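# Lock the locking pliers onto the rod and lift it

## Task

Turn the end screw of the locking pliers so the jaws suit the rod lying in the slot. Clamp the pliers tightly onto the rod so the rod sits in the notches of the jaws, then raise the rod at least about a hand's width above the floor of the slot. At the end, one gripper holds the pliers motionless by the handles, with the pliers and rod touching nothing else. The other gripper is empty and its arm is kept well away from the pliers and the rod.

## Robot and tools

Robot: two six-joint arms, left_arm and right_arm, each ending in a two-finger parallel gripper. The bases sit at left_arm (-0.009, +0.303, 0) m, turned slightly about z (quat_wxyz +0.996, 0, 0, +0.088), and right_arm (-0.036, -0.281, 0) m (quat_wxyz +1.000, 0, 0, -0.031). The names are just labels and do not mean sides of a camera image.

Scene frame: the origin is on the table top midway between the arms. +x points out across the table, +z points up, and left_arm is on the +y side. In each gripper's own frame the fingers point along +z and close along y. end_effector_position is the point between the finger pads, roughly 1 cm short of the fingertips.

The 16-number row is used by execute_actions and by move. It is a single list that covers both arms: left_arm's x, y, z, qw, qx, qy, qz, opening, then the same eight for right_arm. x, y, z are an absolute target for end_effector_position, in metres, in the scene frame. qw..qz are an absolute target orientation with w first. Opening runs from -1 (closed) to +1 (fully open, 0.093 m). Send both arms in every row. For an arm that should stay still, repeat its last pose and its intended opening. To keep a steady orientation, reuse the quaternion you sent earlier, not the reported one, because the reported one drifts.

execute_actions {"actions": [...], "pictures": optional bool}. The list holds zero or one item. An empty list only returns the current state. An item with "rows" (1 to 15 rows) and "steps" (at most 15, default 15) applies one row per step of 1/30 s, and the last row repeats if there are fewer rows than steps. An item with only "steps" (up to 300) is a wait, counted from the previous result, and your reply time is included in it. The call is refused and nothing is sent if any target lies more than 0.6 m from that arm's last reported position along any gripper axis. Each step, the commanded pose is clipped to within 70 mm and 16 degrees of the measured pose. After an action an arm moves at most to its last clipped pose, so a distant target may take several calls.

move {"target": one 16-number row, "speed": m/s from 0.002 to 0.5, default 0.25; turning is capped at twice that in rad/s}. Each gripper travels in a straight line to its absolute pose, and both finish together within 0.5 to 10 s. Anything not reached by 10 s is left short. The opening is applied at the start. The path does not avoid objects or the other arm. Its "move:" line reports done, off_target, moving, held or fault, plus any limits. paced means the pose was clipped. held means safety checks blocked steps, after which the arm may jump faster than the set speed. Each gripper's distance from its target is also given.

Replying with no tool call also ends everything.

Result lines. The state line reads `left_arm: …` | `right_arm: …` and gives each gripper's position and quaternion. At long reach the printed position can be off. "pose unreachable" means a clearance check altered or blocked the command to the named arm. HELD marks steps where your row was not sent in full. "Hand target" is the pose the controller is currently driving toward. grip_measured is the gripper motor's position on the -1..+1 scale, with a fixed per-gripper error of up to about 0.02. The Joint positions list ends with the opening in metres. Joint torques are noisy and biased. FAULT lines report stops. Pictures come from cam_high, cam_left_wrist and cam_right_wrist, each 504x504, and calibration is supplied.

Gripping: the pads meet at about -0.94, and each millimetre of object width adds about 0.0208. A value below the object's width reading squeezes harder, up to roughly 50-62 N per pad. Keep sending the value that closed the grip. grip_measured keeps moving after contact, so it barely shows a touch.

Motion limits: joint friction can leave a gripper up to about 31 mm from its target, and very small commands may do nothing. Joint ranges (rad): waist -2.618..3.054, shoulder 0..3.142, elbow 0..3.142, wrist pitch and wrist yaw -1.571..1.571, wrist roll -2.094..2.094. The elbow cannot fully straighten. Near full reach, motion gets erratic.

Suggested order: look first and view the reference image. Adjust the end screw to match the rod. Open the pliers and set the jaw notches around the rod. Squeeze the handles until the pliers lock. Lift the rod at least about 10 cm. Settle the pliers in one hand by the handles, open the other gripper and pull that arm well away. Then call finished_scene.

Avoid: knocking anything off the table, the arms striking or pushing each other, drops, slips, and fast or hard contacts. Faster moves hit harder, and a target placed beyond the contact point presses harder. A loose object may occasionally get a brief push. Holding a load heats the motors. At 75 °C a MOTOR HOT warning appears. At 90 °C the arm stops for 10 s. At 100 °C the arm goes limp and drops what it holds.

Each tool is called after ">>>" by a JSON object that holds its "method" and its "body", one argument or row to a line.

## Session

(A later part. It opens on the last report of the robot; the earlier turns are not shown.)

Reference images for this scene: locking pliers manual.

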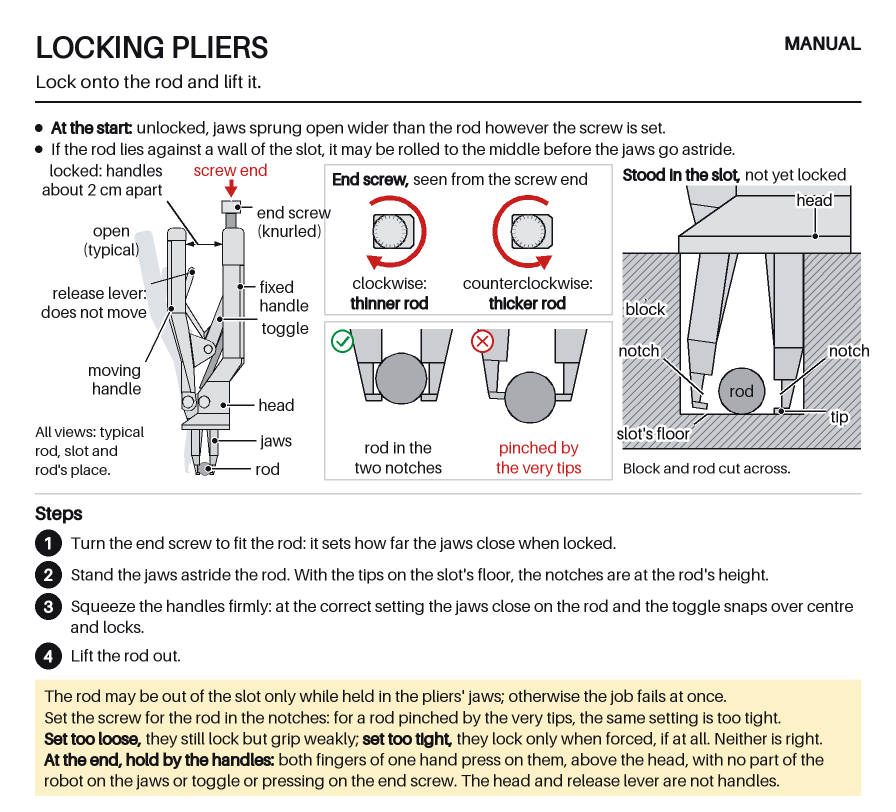

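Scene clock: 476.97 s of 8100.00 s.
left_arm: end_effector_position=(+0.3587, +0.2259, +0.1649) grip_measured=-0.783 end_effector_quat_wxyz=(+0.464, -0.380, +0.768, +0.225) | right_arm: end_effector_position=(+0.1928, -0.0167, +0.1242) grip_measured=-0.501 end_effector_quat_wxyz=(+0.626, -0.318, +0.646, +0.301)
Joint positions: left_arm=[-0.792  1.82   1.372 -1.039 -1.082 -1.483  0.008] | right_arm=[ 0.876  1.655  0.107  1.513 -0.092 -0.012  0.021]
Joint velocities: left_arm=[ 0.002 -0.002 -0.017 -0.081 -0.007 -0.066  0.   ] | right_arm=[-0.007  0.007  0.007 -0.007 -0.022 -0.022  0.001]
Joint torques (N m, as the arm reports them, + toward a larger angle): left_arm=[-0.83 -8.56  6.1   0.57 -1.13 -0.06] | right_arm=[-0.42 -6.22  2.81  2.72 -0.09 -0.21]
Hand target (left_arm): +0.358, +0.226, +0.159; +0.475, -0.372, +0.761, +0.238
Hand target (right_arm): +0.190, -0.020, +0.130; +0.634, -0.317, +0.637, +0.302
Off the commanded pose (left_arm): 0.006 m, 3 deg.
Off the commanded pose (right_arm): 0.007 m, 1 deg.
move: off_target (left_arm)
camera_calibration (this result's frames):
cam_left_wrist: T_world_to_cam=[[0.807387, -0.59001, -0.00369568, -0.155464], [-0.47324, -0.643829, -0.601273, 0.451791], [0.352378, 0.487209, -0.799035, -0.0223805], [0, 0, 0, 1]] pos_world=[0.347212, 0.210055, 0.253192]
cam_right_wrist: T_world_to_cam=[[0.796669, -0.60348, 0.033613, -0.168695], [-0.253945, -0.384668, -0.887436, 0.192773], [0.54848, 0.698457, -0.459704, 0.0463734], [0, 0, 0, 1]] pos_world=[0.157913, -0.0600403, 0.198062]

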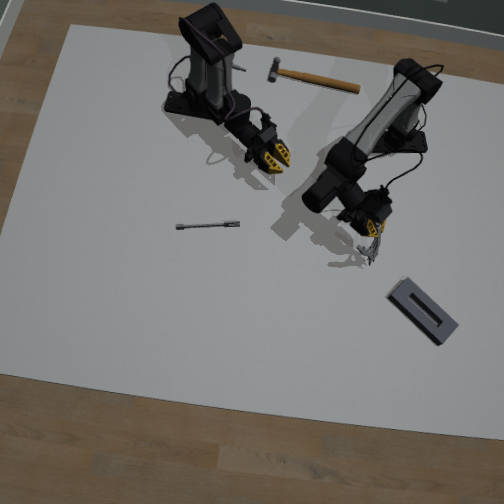

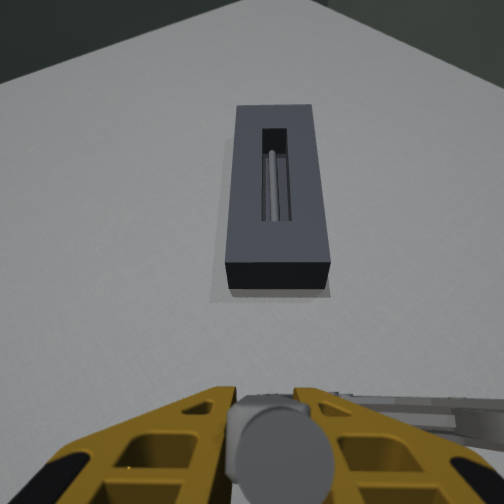

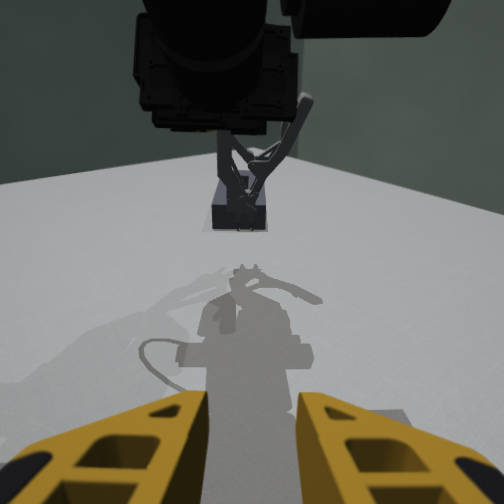

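>>> {"method": "move", "body": {
  "target": [0.358,0.226,0.118,0.474,-0.372,0.761,0.238,-0.8,0.19,-0.02,0.13,0.634,-0.317,0.637,0.302,-0.5],
  "speed": 0.03
}}

>>> {"method": "move", "body": {
  "target": [0.331,0.190,0.082,0.233,-0.423,0.868,0.113,-0.67,0.19,-0.02,0.13,0.634,-0.317,0.637,0.302,-0.5],
  "speed": 0.04
}}

Scene clock: 485.07 s of 8100.00 s.
left_arm: end_effector_position=(+0.3611, +0.2259, +0.1269) grip_measured=-0.783 end_effector_quat_wxyz=(+0.470, -0.379, +0.763, +0.230) | right_arm: end_effector_position=(+0.1928, -0.0167, +0.1243) grip_measured=-0.501 end_effector_quat_wxyz=(+0.626, -0.318, +0.646, +0.301)
Joint positions: left_arm=[-0.792  1.875  1.276 -0.895 -1.101 -1.49   0.008] | right_arm=[ 0.876  1.655  0.107  1.513 -0.092 -0.012  0.021]
Joint velocities: left_arm=[-0.002  0.002 -0.002 -0.022 -0.066  0.066  0.001] | right_arm=[ 0.017  0.017 -0.007 -0.095 -0.022 -0.081 -0.001]
Joint torques (N m, as the arm reports them, + toward a larger angle): left_arm=[-0.98 -9.02  5.38  0.6  -0.9  -0.06] | right_arm=[-0.41 -6.17  2.8   2.73 -0.08 -0.2 ]
Hand target (left_arm): +0.358, +0.226, +0.118; +0.474, -0.373, +0.761, +0.238
Hand target (right_arm): +0.190, -0.020, +0.130; +0.634, -0.317, +0.637, +0.302
Off the commanded pose (left_arm): 0.009 m, 1 deg.
Off the commanded pose (right_arm): 0.007 m, 1 deg.
move: done
camera_calibration (this result's frames):
cam_left_wrist: T_world_to_cam=[[0.810376, -0.585891, -0.00480124, -0.159426], [-0.464014, -0.636756, -0.615818, 0.427028], [0.357745, 0.501272, -0.787874, -0.0601893], [0, 0, 0, 1]] pos_world=[0.348874, 0.208678, 0.214784]
cam_right_wrist: T_world_to_cam=[[0.796661, -0.603489, 0.0336545, -0.168702], [-0.253713, -0.384422, -0.887609, 0.192837], [0.5486, 0.698584, -0.459367, 0.0463498], [0, 0, 0, 1]] pos_world=[0.157896, -0.0600583, 0.198133]

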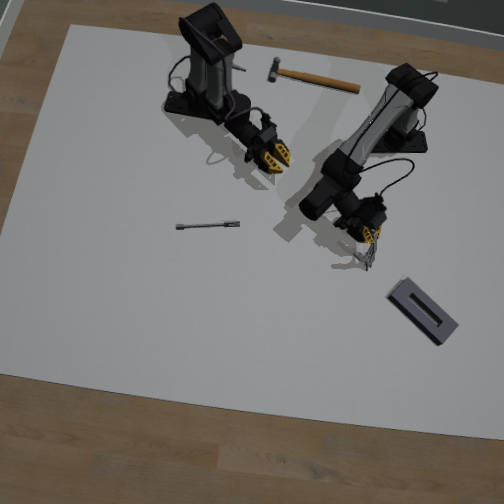

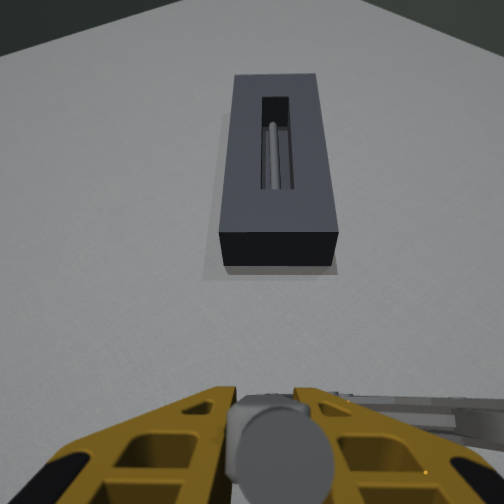

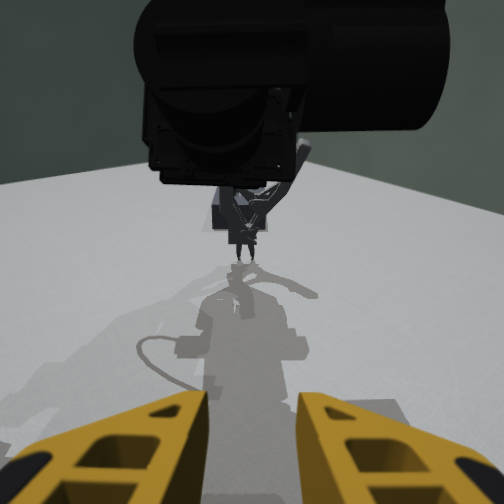

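Scene clock: 492.53 s of 8100.00 s.
left_arm: end_effector_position=(+0.3267, +0.1896, +0.0686) grip_measured=-0.670 end_effector_quat_wxyz=(+0.228, -0.416, +0.871, +0.125) | right_arm: end_effector_position=(+0.1928, -0.0167, +0.1243) grip_measured=-0.501 end_effector_quat_wxyz=(+0.626, -0.318, +0.646, +0.301)
Joint positions: left_arm=[-0.744  1.866  1.312 -0.983 -0.526 -1.451  0.013] | right_arm=[ 0.876  1.655  0.107  1.513 -0.092 -0.012  0.021]
Joint velocities: left_arm=[ 0.007 -0.007 -0.017  0.022  0.051  0.007 -0.001] | right_arm=[ 0.007 -0.007 -0.012  0.066  0.007 -0.037 -0.001]
Joint torques (N m, as the arm reports them, + toward a larger angle): left_arm=[  0.32 -12.59  10.49   0.2   -0.46   0.14] | right_arm=[-0.38 -6.18  2.76  2.71 -0.08 -0.21]
Hand target (left_arm): +0.333, +0.189, +0.082; +0.236, -0.421, +0.869, +0.110
Hand target (right_arm): +0.190, -0.020, +0.130; +0.634, -0.317, +0.637, +0.302
Off the commanded pose (left_arm): 0.014 m, 2 deg.
Off the commanded pose (right_arm): 0.007 m, 1 deg.
move: off_target (left_arm)
camera_calibration (this result's frames):
cam_left_wrist: T_world_to_cam=[[0.791702, -0.608928, -0.0491459, -0.139584], [-0.610735, -0.786997, -0.0874008, 0.392245], [0.0145431, 0.0992105, -0.99496, 0.126941], [0, 0, 0, 1]] pos_world=[0.34822, 0.211105, 0.153724]
cam_right_wrist: T_world_to_cam=[[0.796661, -0.603489, 0.0336545, -0.168702], [-0.253713, -0.384422, -0.887609, 0.192837], [0.5486, 0.698584, -0.459367, 0.0463498], [0, 0, 0, 1]] pos_world=[0.157896, -0.0600583, 0.198133]

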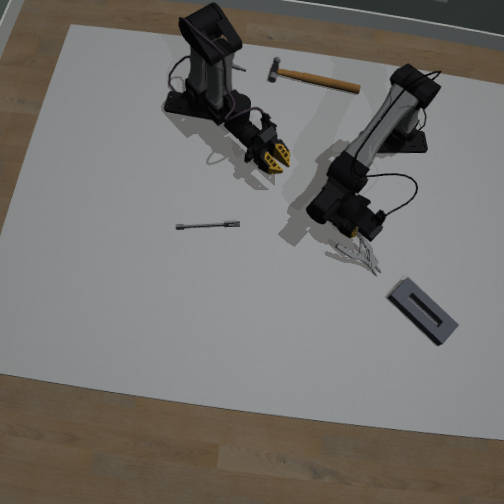

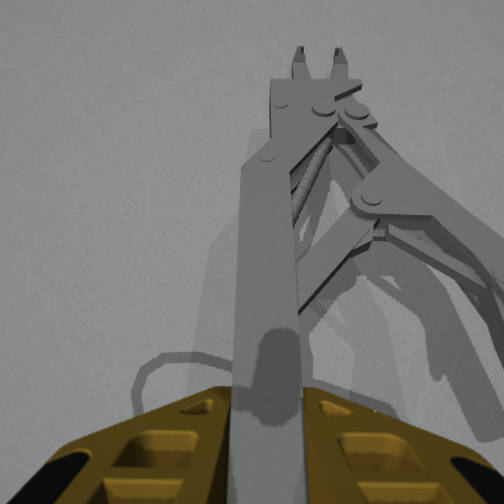

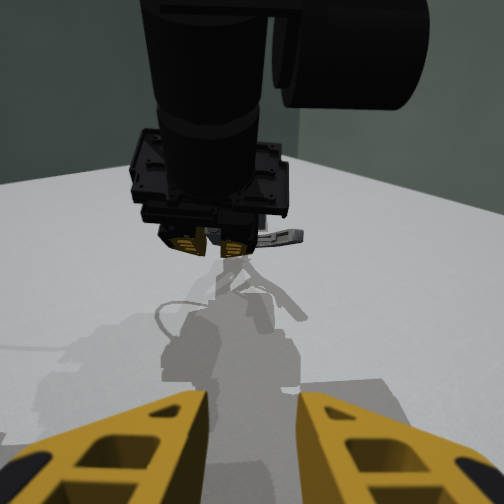

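Works. Continue to α=0, lower.

>>> {"method": "move", "body": {
  "target": [0.322,0.180,0.035,0.0,-0.438,0.899,0.0,-0.67,0.19,-0.02,0.13,0.634,-0.317,0.637,0.302,-0.5],
  "speed": 0.06
}}

Scene clock: 498.77 s of 8100.00 s.
left_arm: end_effector_position=(+0.3170, +0.1827, +0.0340) grip_measured=-0.670 end_effector_quat_wxyz=(+0.007, -0.439, +0.898, +0.006) | right_arm: end_effector_position=(+0.1928, -0.0167, +0.1243) grip_measured=-0.501 end_effector_quat_wxyz=(+0.626, -0.318, +0.646, +0.301)
Joint positions: left_arm=[-0.54   1.918  1.332 -0.984 -0.018 -1.272  0.013] | right_arm=[ 0.876  1.655  0.107  1.513 -0.092 -0.012  0.021]
Joint velocities: left_arm=[-0.002 -0.022 -0.002 -0.022 -0.037  0.037  0.001] | right_arm=[-0.017 -0.002  0.002  0.007  0.051 -0.037  0.001]
Joint torques (N m, as the arm reports them, + toward a larger angle): left_arm=[ 0.44 -9.35 10.24  0.25 -0.08  0.18] | right_arm=[-0.43 -6.16  2.8   2.72 -0.08 -0.2 ]
Hand target (left_arm): +0.324, +0.181, +0.035; +0.005, -0.437, +0.899, -0.001
Hand target (right_arm): +0.190, -0.020, +0.130; +0.634, -0.317, +0.637, +0.302
Off the commanded pose (left_arm): 0.006 m, 1 deg.
Off the commanded pose (right_arm): 0.007 m, 1 deg.
move: done
camera_calibration (this result's frames):
cam_left_wrist: T_world_to_cam=[[0.790393, -0.611806, -0.031187, -0.137465], [-0.548461, -0.729399, 0.408862, 0.330627], [-0.272892, -0.306056, -0.912063, 0.255673], [0, 0, 0, 1]] pos_world=[0.359758, 0.235308, 0.0937218]
cam_right_wrist: T_world_to_cam=[[0.796661, -0.603489, 0.0336545, -0.168702], [-0.253713, -0.384422, -0.887609, 0.192837], [0.5486, 0.698584, -0.459367, 0.0463498], [0, 0, 0, 1]] pos_world=[0.157896, -0.0600583, 0.198133]

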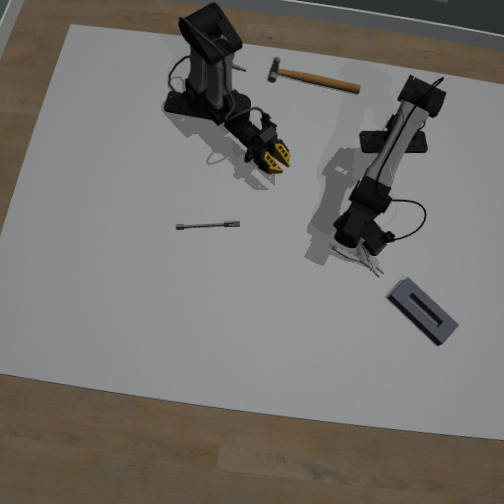

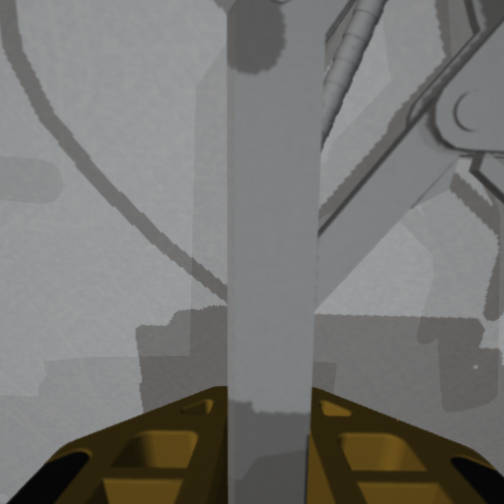

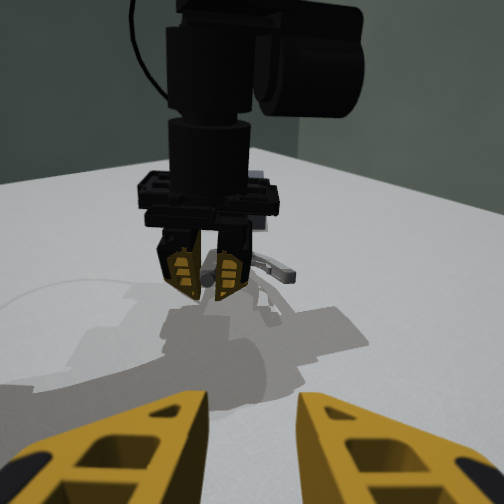

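>>> {"method": "execute_actions", "body": {
  "actions": [
    {"rows":[[0.322,0.180,0.035,0.0,-0.438,0.899,0.0,-0.9,0.19,-0.02,0.13,0.634,-0.317,0.637,0.302,-0.5]],"steps":8}
  ],
  "pictures": false
}}

>>> {"method": "move", "body": {
  "target": [0.322,0.180,0.14,0.094,-0.436,0.894,0.046,-0.9,0.24,0.06,0.13,0.634,-0.317,0.637,0.302,-0.4],
  "speed": 0.06
}}

Scene clock: 502.17 s of 8100.00 s.
left_arm: end_effector_position=(+0.3168, +0.1822, +0.0341) grip_measured=-0.829 end_effector_quat_wxyz=(+0.006, -0.438, +0.899, +0.005) | right_arm: end_effector_position=(+0.1928, -0.0167, +0.1243) grip_measured=-0.501 end_effector_quat_wxyz=(+0.626, -0.318, +0.646, +0.301)
Joint positions: left_arm=[-0.54   1.918  1.332 -0.984 -0.015 -1.271  0.005] | right_arm=[ 0.876  1.655  0.107  1.513 -0.092 -0.012  0.021]
Joint velocities: left_arm=[-0.022  0.002 -0.022 -0.007 -0.037 -0.022 -0.001] | right_arm=[ 0.012  0.027 -0.017  0.007 -0.081  0.051  0.   ]
Joint torques (N m, as the arm reports them, + toward a larger angle): left_arm=[ 0.19 -9.25 10.61  0.14  0.    0.1 ] | right_arm=[-0.41 -6.17  2.79  2.71 -0.07 -0.21]
Hand target (left_arm): +0.322, +0.180, +0.035; +0.001, -0.438, +0.899, -0.000
Hand target (right_arm): +0.190, -0.020, +0.130; +0.634, -0.317, +0.637, +0.302
Off the commanded pose (left_arm): 0.006 m, 1 deg.
Off the commanded pose (right_arm): 0.007 m, 1 deg.
Steps of this call (steps 1 to 94: nothing new was sent; steps 95 to 102: all 8 steps of this action). Readings (end_effector_position):
95: left_arm (+0.3170, +0.1823, +0.0341) | right_arm (+0.1928, -0.0167, +0.1243)
96: left_arm (+0.3169, +0.1823, +0.0341) | right_arm (+0.1928, -0.0167, +0.1243)
98: left_arm (+0.3168, +0.1822, +0.0341) | right_arm (+0.1928, -0.0167, +0.1243)
102: the state above

Scene clock: 504.67 s of 8100.00 s.
left_arm: end_effector_position=(+0.3150, +0.1817, +0.1261) grip_measured=-0.829 end_effector_quat_wxyz=(+0.071, -0.434, +0.896, +0.055) | right_arm: end_effector_position=(+0.2374, +0.0555, +0.1313) grip_measured=-0.401 end_effector_quat_wxyz=(+0.635, -0.314, +0.636, +0.305)
Joint positions: left_arm=[-0.623  1.846  1.599 -1.321 -0.179 -1.348  0.005] | right_arm=[ 0.94   1.86   0.439  1.413 -0.028 -0.012  0.026]
Joint velocities: left_arm=[-0.002 -0.012  0.012  0.007  0.037  0.007  0.001] | right_arm=[-0.002  0.007 -0.007 -0.081  0.051 -0.022  0.001]
Joint torques (N m, as the arm reports them, + toward a larger angle): left_arm=[ -0.91 -12.26  11.17   0.18  -0.54  -0.06] | right_arm=[ 0.3  -6.11  6.11  2.28  0.01 -0.19]
Hand target (left_arm): +0.320, +0.180, +0.140; +0.092, -0.436, +0.894, +0.046
Hand target (right_arm): +0.239, +0.061, +0.129; +0.634, -0.317, +0.637, +0.302
Off the commanded pose (left_arm): 0.016 m, 3 deg.
Off the commanded pose (right_arm): 0.005 m, 0 deg.
move: off_target (left_arm)
camera_calibration (this result's frames):
cam_left_wrist: T_world_to_cam=[[0.789684, -0.610247, -0.0632289, -0.129682], [-0.577412, -0.77409, 0.259578, 0.327286], [-0.207351, -0.168475, -0.96365, 0.29968], [0, 0, 0, 1]] pos_world=[0.353526, 0.2247, 0.195631]
cam_right_wrist: T_world_to_cam=[[0.796206, -0.603883, 0.0371692, -0.161269], [-0.236135, -0.366725, -0.899863, 0.234553], [0.557043, 0.707699, -0.434586, -0.0311679], [0, 0, 0, 1]] pos_world=[0.201151, 0.0106865, 0.203515]

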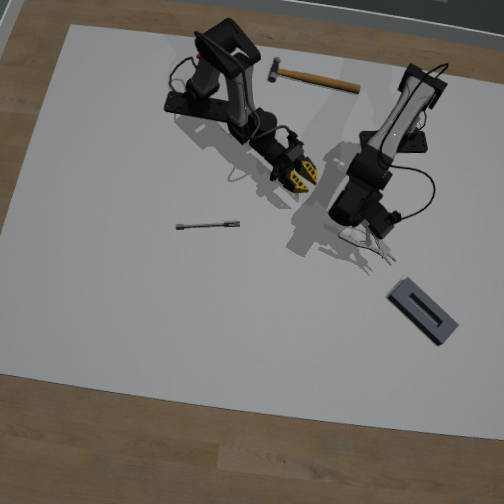

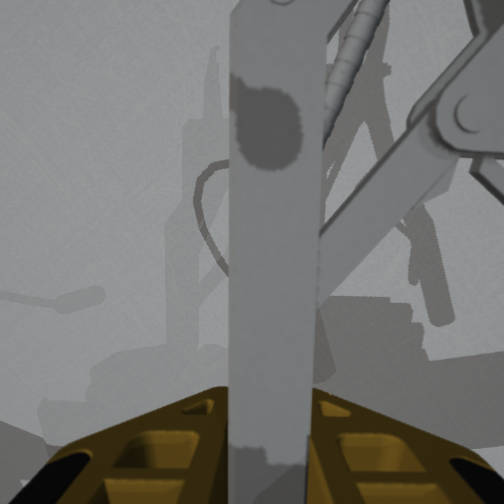

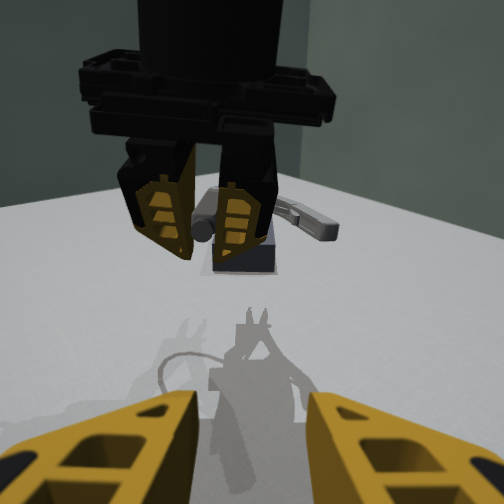

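>>> {"method": "move", "body": {
  "target": [0.322,0.180,0.14,0.094,-0.436,0.894,0.046,-0.9,0.270,0.137,0.128,0.634,-0.317,0.637,0.302,-0.4],
  "speed": 0.05
}}

Scene clock: 514.93 s of 8100.00 s.
left_arm: end_effector_position=(+0.3150, +0.1823, +0.1262) grip_measured=-0.829 end_effector_quat_wxyz=(+0.072, -0.434, +0.896, +0.056) | right_arm: end_effector_position=(+0.2678, +0.1323, +0.1292) grip_measured=-0.401 end_effector_quat_wxyz=(+0.635, -0.315, +0.636, +0.305)
Joint positions: left_arm=[-0.623  1.846  1.599 -1.322 -0.183 -1.348  0.005] | right_arm=[ 1.014  2.049  0.776  1.265  0.043 -0.012  0.026]
Joint velocities: left_arm=[ 0.007 -0.007  0.002  0.007  0.037  0.007  0.   ] | right_arm=[ 0.002  0.017 -0.012 -0.007 -0.007  0.022  0.001]
Joint torques (N m, as the arm reports them, + toward a larger angle): left_arm=[ -0.95 -12.04  11.41   0.2   -0.49  -0.05] | right_arm=[ 0.28 -8.81  6.94  2.33  0.02 -0.21]
Hand target (left_arm): +0.321, +0.180, +0.140; +0.094, -0.436, +0.894, +0.046
Hand target (right_arm): +0.269, +0.137, +0.127; +0.634, -0.318, +0.637, +0.302
Off the commanded pose (left_arm): 0.016 m, 3 deg.
Off the commanded pose (right_arm): 0.005 m, 0 deg.
move: off_target (left_arm)
camera_calibration (this result's frames):
cam_left_wrist: T_world_to_cam=[[0.789717, -0.610011, -0.0650643, -0.12911], [-0.577523, -0.77502, 0.256537, 0.328335], [-0.206916, -0.165015, -0.964342, 0.299206], [0, 0, 0, 1]] pos_world=[0.353492, 0.225081, 0.195906]
cam_right_wrist: T_world_to_cam=[[0.797357, -0.602326, 0.0377518, -0.139594], [-0.235432, -0.368042, -0.899509, 0.26793], [0.555692, 0.708342, -0.435268, -0.102973], [0, 0, 0, 1]] pos_world=[0.231607, 0.0874684, 0.201454]

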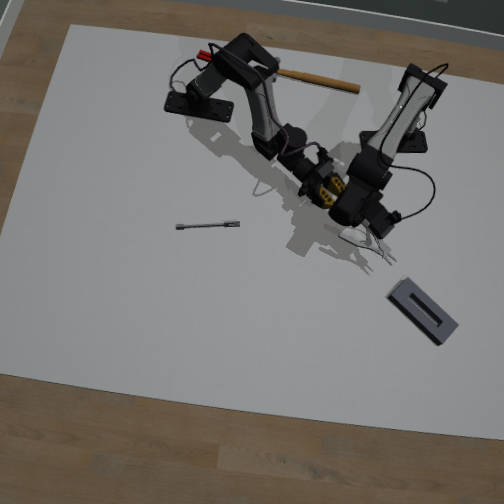

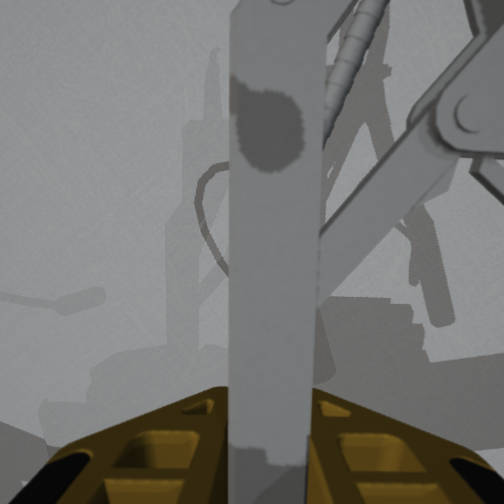

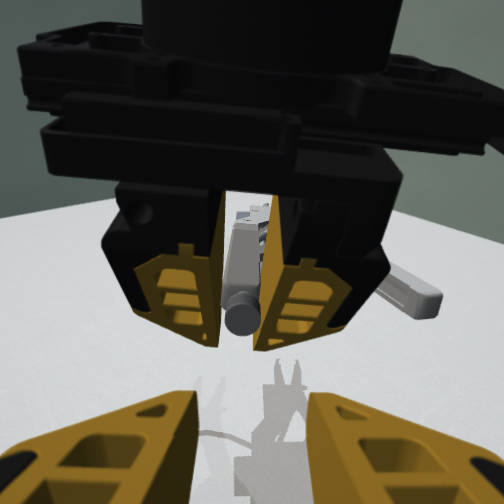

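>>> {"method": "move", "body": {
  "target": [0.322,0.180,0.14,0.094,-0.436,0.894,0.046,-0.9,0.288,0.163,0.122,0.634,-0.317,0.637,0.302,-0.4],
  "speed": 0.03
}}

Scene clock: 521.57 s of 8100.00 s.
left_arm: end_effector_position=(+0.3150, +0.1823, +0.1262) grip_measured=-0.829 end_effector_quat_wxyz=(+0.072, -0.434, +0.896, +0.056) | right_arm: end_effector_position=(+0.2864, +0.1582, +0.1233) grip_measured=-0.401 end_effector_quat_wxyz=(+0.634, -0.315, +0.637, +0.304)
Joint positions: left_arm=[-0.623  1.846  1.599 -1.322 -0.182 -1.348  0.005] | right_arm=[ 1.014  2.142  0.919  1.213  0.044 -0.012  0.026]
Joint velocities: left_arm=[-0.002  0.002 -0.007 -0.037  0.007  0.007  0.   ] | right_arm=[ 0.007  0.002 -0.002 -0.051  0.037 -0.007  0.001]
Joint torques (N m, as the arm reports them, + toward a larger angle): left_arm=[ -0.88 -11.96  11.4    0.21  -0.52  -0.07] | right_arm=[ 0.22 -9.97  7.26  2.35  0.   -0.19]
Hand target (left_arm): +0.321, +0.180, +0.140; +0.094, -0.436, +0.894, +0.046
Hand target (right_arm): +0.287, +0.163, +0.122; +0.634, -0.317, +0.637, +0.302
Off the commanded pose (left_arm): 0.016 m, 3 deg.
Off the commanded pose (right_arm): 0.005 m, 0 deg.
move: off_target (left_arm)
camera_calibration (this result's frames):
cam_left_wrist: T_world_to_cam=[[0.789706, -0.610034, -0.0649845, -0.129126], [-0.577481, -0.774932, 0.256898, 0.328203], [-0.207075, -0.165347, -0.964251, 0.299278], [0, 0, 0, 1]] pos_world=[0.353476, 0.225048, 0.195873]
cam_right_wrist: T_world_to_cam=[[0.796931, -0.602887, 0.0378017, -0.138413], [-0.236504, -0.368983, -0.898842, 0.276968], [0.555848, 0.707375, -0.436639, -0.133939], [0, 0, 0, 1]] pos_world=[0.250259, 0.113494, 0.1957]

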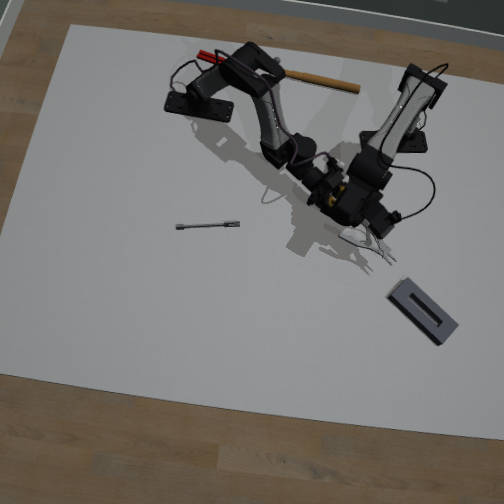

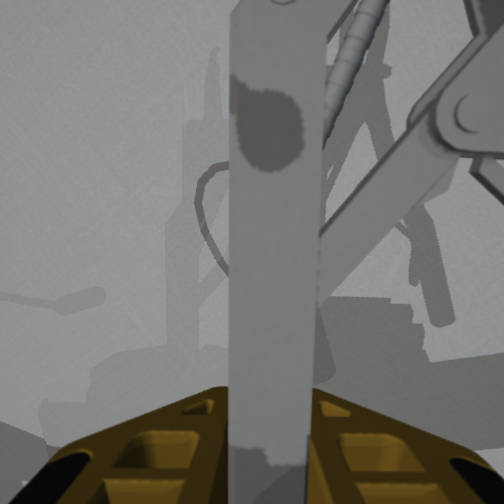

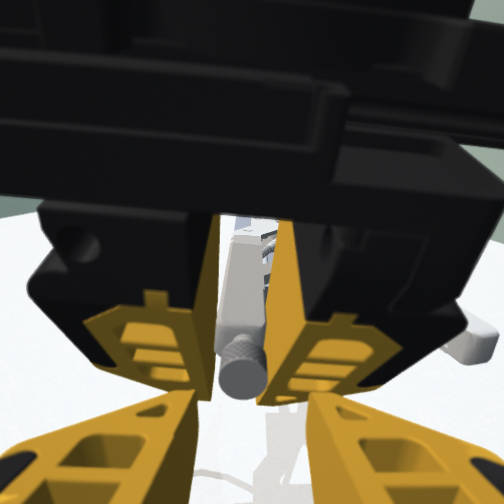

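>>> {"method": "move", "body": {
  "target": [0.322,0.180,0.14,0.094,-0.436,0.894,0.046,-0.9,0.2955,0.1735,0.124,0.634,-0.317,0.637,0.302,-0.4],
  "speed": 0.015
}}

Scene clock: 530.10 s of 8100.00 s.
left_arm: end_effector_position=(+0.3192, +0.1889, +0.1278) grip_measured=-0.829 end_effector_quat_wxyz=(+0.091, -0.435, +0.893, +0.069) | right_arm: end_effector_position=(+0.2928, +0.1672, +0.1226) grip_measured=-0.401 end_effector_quat_wxyz=(+0.632, -0.317, +0.639, +0.303)
Joint positions: left_arm=[-0.623  1.846  1.599 -1.318 -0.23  -1.353  0.005] | right_arm=[ 1.014  2.164  0.971  1.176  0.044 -0.012  0.026]
Joint velocities: left_arm=[ 0.007 -0.017  0.007  0.066 -0.081 -0.007 -0.   ] | right_arm=[ 0.007  0.007 -0.002  0.022 -0.022  0.037  0.   ]
Joint torques (N m, as the arm reports them, + toward a larger angle): left_arm=[ -0.85 -11.91  11.49   0.2   -0.03  -0.01] | right_arm=[  0.16 -10.26   8.21   2.31  -0.01  -0.18]
Hand target (left_arm): +0.321, +0.180, +0.140; +0.094, -0.436, +0.894, +0.046
Hand target (right_arm): +0.295, +0.173, +0.124; +0.634, -0.317, +0.637, +0.302
Off the commanded pose (left_arm): 0.015 m, 3 deg.
Off the commanded pose (right_arm): 0.007 m, 0 deg.
move: off_target (left_arm)
camera_calibration (this result's frames):
cam_left_wrist: T_world_to_cam=[[0.794186, -0.603623, -0.0700601, -0.130265], [-0.579641, -0.78711, 0.210886, 0.344217], [-0.182441, -0.126873, -0.974997, 0.289059], [0, 0, 0, 1]] pos_world=[0.355713, 0.22898, 0.200115]
cam_right_wrist: T_world_to_cam=[[0.79709, -0.602663, 0.0380067, -0.138182], [-0.240278, -0.374279, -0.895646, 0.282761], [0.553998, 0.704778, -0.443141, -0.142394], [0, 0, 0, 1]] pos_world=[0.256971, 0.122911, 0.195405]

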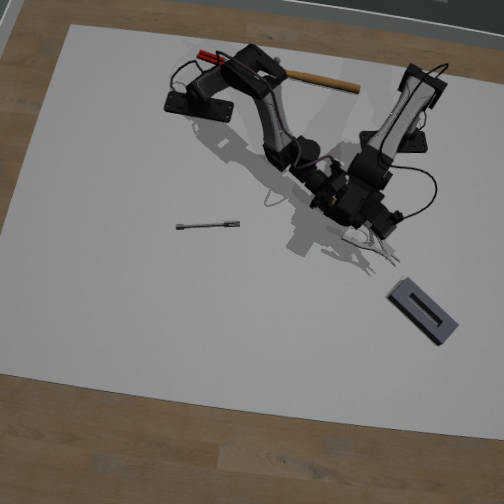

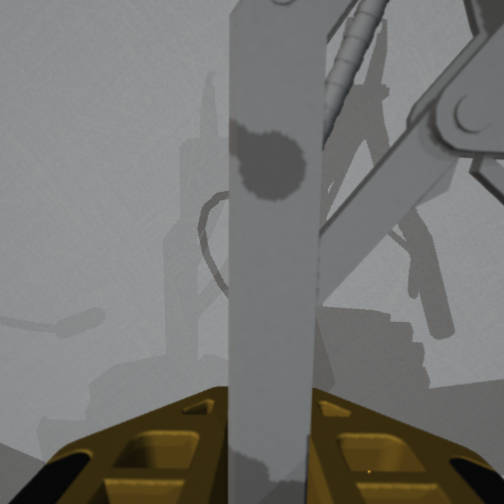

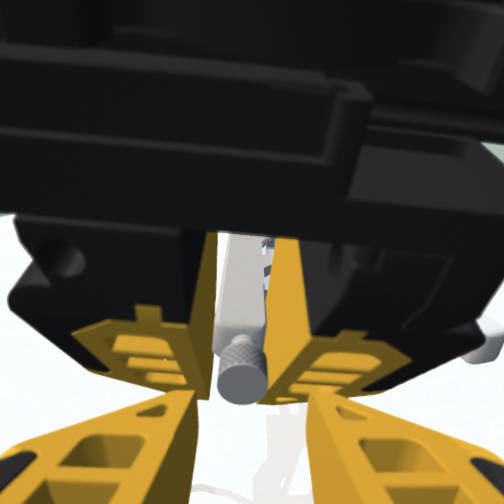

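>>> {"method": "move", "body": {
  "target": [0.322,0.180,0.14,0.094,-0.436,0.894,0.046,-0.9,0.280,0.152,0.123,0.634,-0.317,0.637,0.302,-0.4],
  "speed": 0.05
}}

Scene clock: 541.60 s of 8100.00 s.
left_arm: end_effector_position=(+0.3166, +0.1839, +0.1265) grip_measured=-0.829 end_effector_quat_wxyz=(+0.077, -0.436, +0.895, +0.059) | right_arm: end_effector_position=(+0.2832, +0.1537, +0.1101) grip_measured=-0.401 end_effector_quat_wxyz=(+0.623, -0.322, +0.648, +0.298)
Joint positions: left_arm=[-0.623  1.846  1.599 -1.319 -0.194 -1.353  0.005] | right_arm=[ 1.014  2.145  0.894  1.204  0.044 -0.012  0.026]
Joint velocities: left_arm=[-0.007 -0.022 -0.017  0.007  0.007 -0.037 -0.001] | right_arm=[ 0.022 -0.012 -0.007 -0.037 -0.095 -0.051  0.001]
Joint torques (N m, as the arm reports them, + toward a larger angle): left_arm=[ -0.92 -11.88  11.42   0.19  -0.39  -0.01] | right_arm=[  0.1  -13.23   4.49   2.64  -0.01  -0.18]
Hand target (left_arm): +0.322, +0.180, +0.140; +0.094, -0.436, +0.894, +0.046
Hand target (right_arm): +0.280, +0.152, +0.123; +0.634, -0.317, +0.637, +0.302
Off the commanded pose (left_arm): 0.015 m, 2 deg.
Off the commanded pose (right_arm): 0.013 m, 2 deg.
move: off_target (left_arm, right_arm)
camera_calibration (this result's frames):
cam_left_wrist: T_world_to_cam=[[0.793246, -0.60557, -0.0636096, -0.13148], [-0.575827, -0.780014, 0.244952, 0.332143], [-0.197952, -0.157679, -0.967446, 0.296327], [0, 0, 0, 1]] pos_world=[0.354211, 0.226181, 0.196958]
cam_right_wrist: T_world_to_cam=[[0.797754, -0.601732, 0.0388271, -0.138593], [-0.25563, -0.395818, -0.882033, 0.270305], [0.546116, 0.69372, -0.469586, -0.126253], [0, 0, 0, 1]] pos_world=[0.24861, 0.11118, 0.184512]

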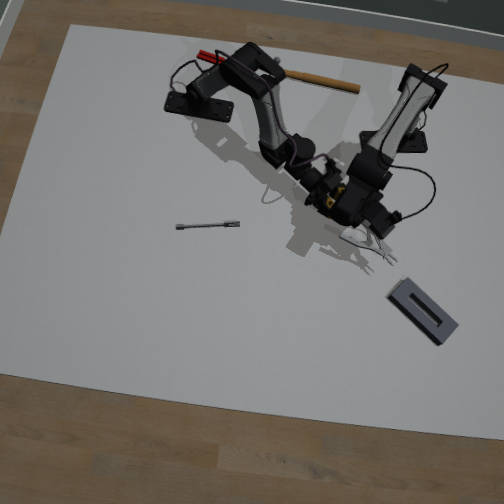

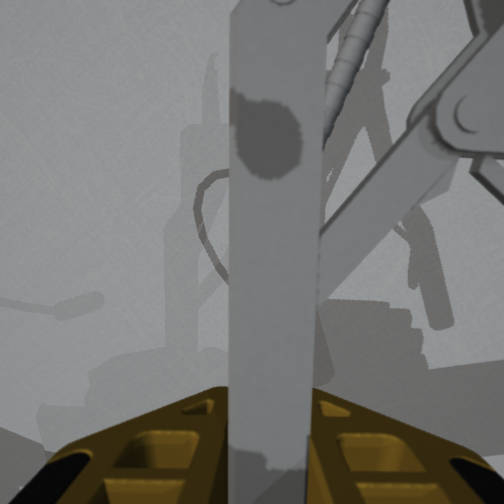

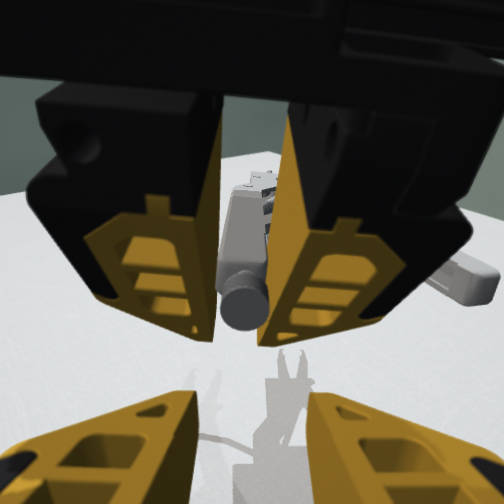

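>>> {"method": "move", "body": {
  "target": [0.322,0.180,0.03,0.094,-0.436,0.894,0.046,-0.9,0.23,0.08,0.123,0.634,-0.317,0.637,0.302,-0.4],
  "speed": 0.08
}}

Scene clock: 553.40 s of 8100.00 s.
left_arm: end_effector_position=(+0.3254, +0.1780, +0.0366) grip_measured=-0.829 end_effector_quat_wxyz=(+0.089, -0.438, +0.894, +0.037) | right_arm: end_effector_position=(+0.2326, +0.0827, +0.1125) grip_measured=-0.401 end_effector_quat_wxyz=(+0.623, -0.322, +0.648, +0.298)
Joint positions: left_arm=[-0.623  1.904  1.311 -0.926 -0.185 -1.353  0.005] | right_arm=[ 1.014  1.951  0.514  1.39   0.044 -0.012  0.026]
Joint velocities: left_arm=[ 0.007 -0.012  0.007  0.007 -0.037  0.022 -0.001] | right_arm=[-0.017 -0.007  0.012 -0.037  0.007  0.066  0.   ]
Joint torques (N m, as the arm reports them, + toward a larger angle): left_arm=[ -1.06 -10.21   5.91   0.59  -0.52  -0.01] | right_arm=[ -0.36 -10.46   3.51   2.69  -0.06  -0.18]
Hand target (left_arm): +0.323, +0.179, +0.030; +0.094, -0.436, +0.894, +0.046
Hand target (right_arm): +0.231, +0.079, +0.124; +0.634, -0.317, +0.637, +0.302
Off the commanded pose (left_arm): 0.008 m, 1 deg.
Off the commanded pose (right_arm): 0.011 m, 2 deg.
move: off_target (right_arm)
camera_calibration (this result's frames):
cam_left_wrist: T_world_to_cam=[[0.794642, -0.606889, -0.015182, -0.149746], [-0.585618, -0.772901, 0.244285, 0.356646], [-0.159988, -0.185228, -0.969585, 0.202822], [0, 0, 0, 1]] pos_world=[0.360302, 0.222341, 0.107256]
cam_right_wrist: T_world_to_cam=[[0.797745, -0.601744, 0.0388168, -0.141035], [-0.255434, -0.395544, -0.882212, 0.231353], [0.54622, 0.693865, -0.469249, -0.0483405], [0, 0, 0, 1]] pos_world=[0.19801, 0.0401849, 0.186893]

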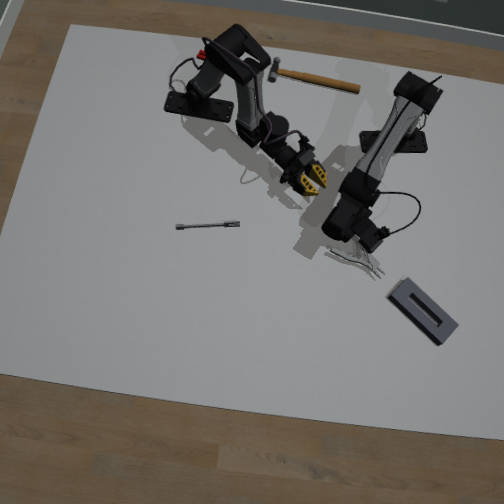

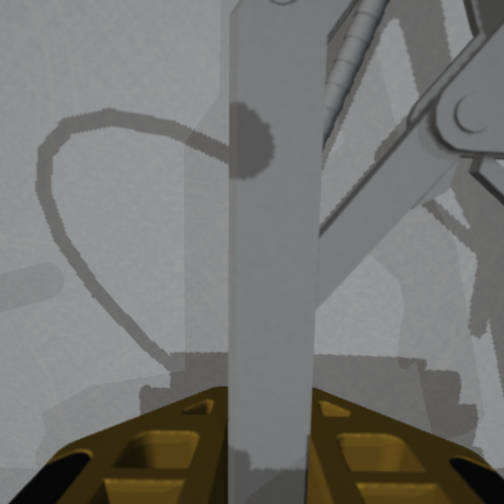

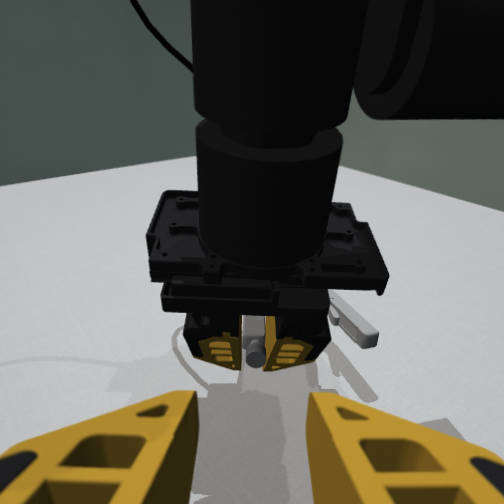

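>>> {"method": "move", "body": {
  "target": [0.322,0.180,0.012,0.094,-0.436,0.894,0.046,-0.68,0.23,0.08,0.123,0.634,-0.317,0.637,0.302,-0.4],
  "speed": 0.02
}}

>>> {"method": "move", "body": {
  "target": [0.336,0.197,0.012,-0.094,-0.436,0.894,-0.046,-0.5,0.23,0.08,0.123,0.634,-0.317,0.637,0.302,-0.4],
  "speed": 0.03
}}

Scene clock: 558.53 s of 8100.00 s.
left_arm: end_effector_position=(+0.3290, +0.1787, +0.0229) grip_measured=-0.679 end_effector_quat_wxyz=(+0.099, -0.439, +0.892, +0.034) | right_arm: end_effector_position=(+0.2326, +0.0828, +0.1137) grip_measured=-0.401 end_effector_quat_wxyz=(+0.624, -0.321, +0.647, +0.299)
Joint positions: left_arm=[-0.623  1.92   1.271 -0.852 -0.198 -1.353  0.013] | right_arm=[ 1.014  1.951  0.514  1.395  0.044 -0.012  0.026]
Joint velocities: left_arm=[-0.007 -0.002 -0.007 -0.007 -0.022 -0.066 -0.   ] | right_arm=[-0.002 -0.017 -0.007  0.066  0.007 -0.066 -0.   ]
Joint torques (N m, as the arm reports them, + toward a larger angle): left_arm=[-0.85 -9.43  5.18  0.63 -0.39  0.01] | right_arm=[ -0.02 -10.05   3.53   2.66  -0.02  -0.18]
Hand target (left_arm): +0.322, +0.180, +0.012; +0.094, -0.436, +0.894, +0.046
Hand target (right_arm): +0.230, +0.080, +0.123; +0.634, -0.317, +0.637, +0.302
Off the commanded pose (left_arm): 0.013 m, 2 deg.
Off the commanded pose (right_arm): 0.010 m, 2 deg.
move: off_target (left_arm)
camera_calibration (this result's frames):
cam_left_wrist: T_world_to_cam=[[0.79529, -0.60623, 0.0000982415, -0.153062], [-0.590228, -0.774261, 0.228365, 0.364726], [-0.138366, -0.181675, -0.973576, 0.182571], [0, 0, 0, 1]] pos_world=[0.362262, 0.222771, 0.0944709]
cam_right_wrist: T_world_to_cam=[[0.797634, -0.601901, 0.0386824, -0.141026], [-0.252892, -0.391976, -0.884534, 0.231814], [0.547564, 0.695752, -0.464869, -0.048791], [0, 0, 0, 1]] pos_world=[0.197827, 0.0399282, 0.187821]

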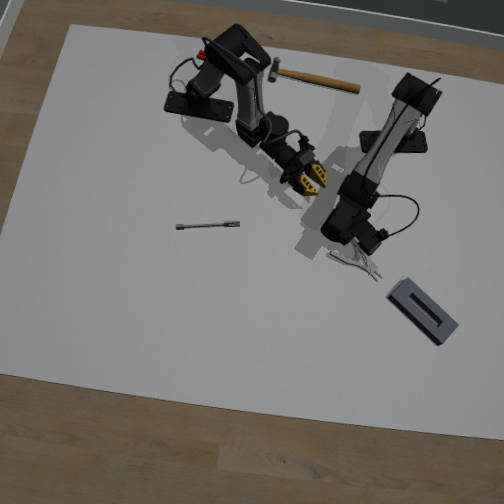

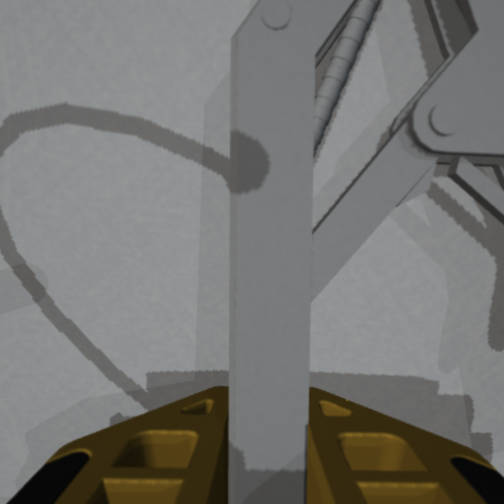

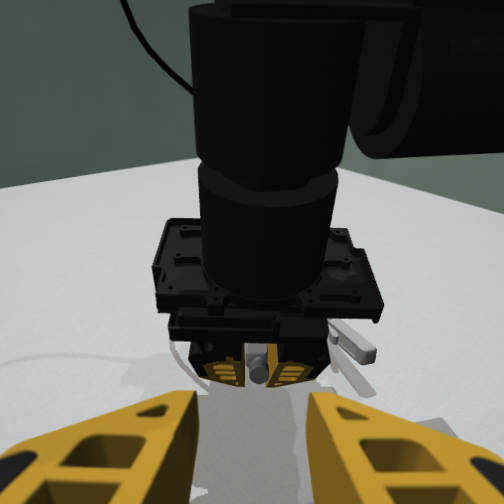

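Scene clock: 565.77 s of 8100.00 s.
left_arm: end_effector_position=(+0.3314, +0.1918, +0.0168) grip_measured=-0.501 end_effector_quat_wxyz=(-0.091, -0.433, +0.895, -0.056) | right_arm: end_effector_position=(+0.2326, +0.0828, +0.1137) grip_measured=-0.401 end_effector_quat_wxyz=(+0.624, -0.321, +0.647, +0.299)
Joint positions: left_arm=[-0.399  2.042  1.421 -1.024  0.201 -1.116  0.021] | right_arm=[ 1.014  1.951  0.514  1.395  0.044 -0.012  0.026]
Joint velocities: left_arm=[-0.002  0.002 -0.007 -0.051 -0.066  0.007 -0.   ] | right_arm=[-0.007  0.007 -0.017 -0.007 -0.095 -0.007  0.001]
Joint torques (N m, as the arm reports them, + toward a larger angle): left_arm=[ 0.79 -9.36  9.33  0.03 -0.21  0.12] | right_arm=[ -0.03 -10.11   3.45   2.72  -0.02  -0.18]
Hand target (left_arm): +0.336, +0.199, +0.011; -0.090, -0.436, +0.894, -0.046
Hand target (right_arm): +0.230, +0.080, +0.123; +0.634, -0.317, +0.637, +0.302
Off the commanded pose (left_arm): 0.008 m, 1 deg.
Off the commanded pose (right_arm): 0.010 m, 2 deg.
move: done
camera_calibration (this result's frames):
cam_left_wrist: T_world_to_cam=[[0.783431, -0.621452, -0.00575361, -0.140082], [-0.491326, -0.625004, 0.606604, 0.309965], [-0.380571, -0.472405, -0.794984, 0.312369], [0, 0, 0, 1]] pos_world=[0.380917, 0.25424, 0.059497]
cam_right_wrist: T_world_to_cam=[[0.797634, -0.601901, 0.0386824, -0.141026], [-0.252892, -0.391976, -0.884534, 0.231814], [0.547564, 0.695752, -0.464869, -0.048791], [0, 0, 0, 1]] pos_world=[0.197827, 0.0399282, 0.187821]

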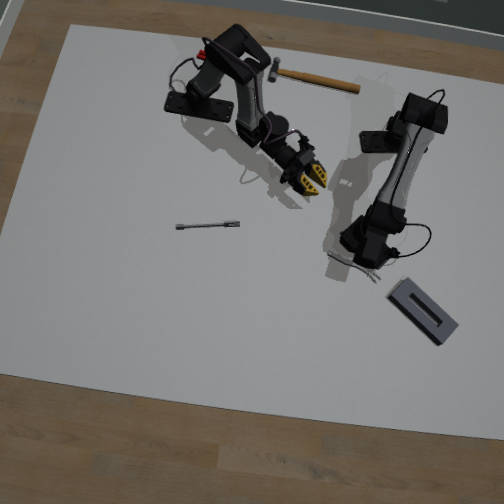

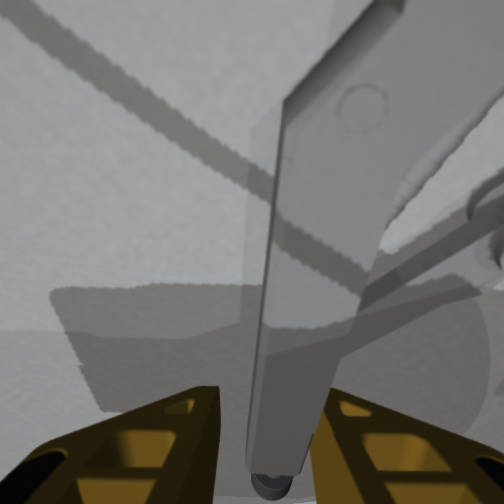

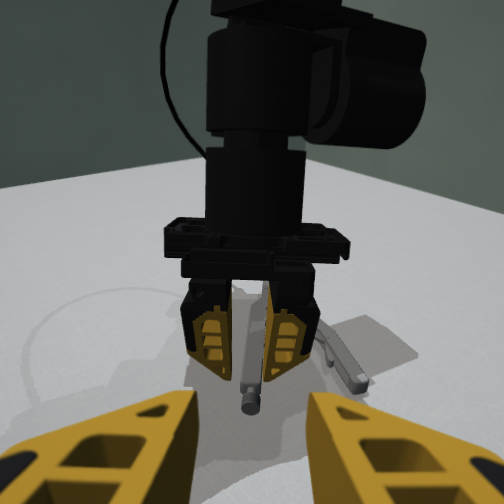

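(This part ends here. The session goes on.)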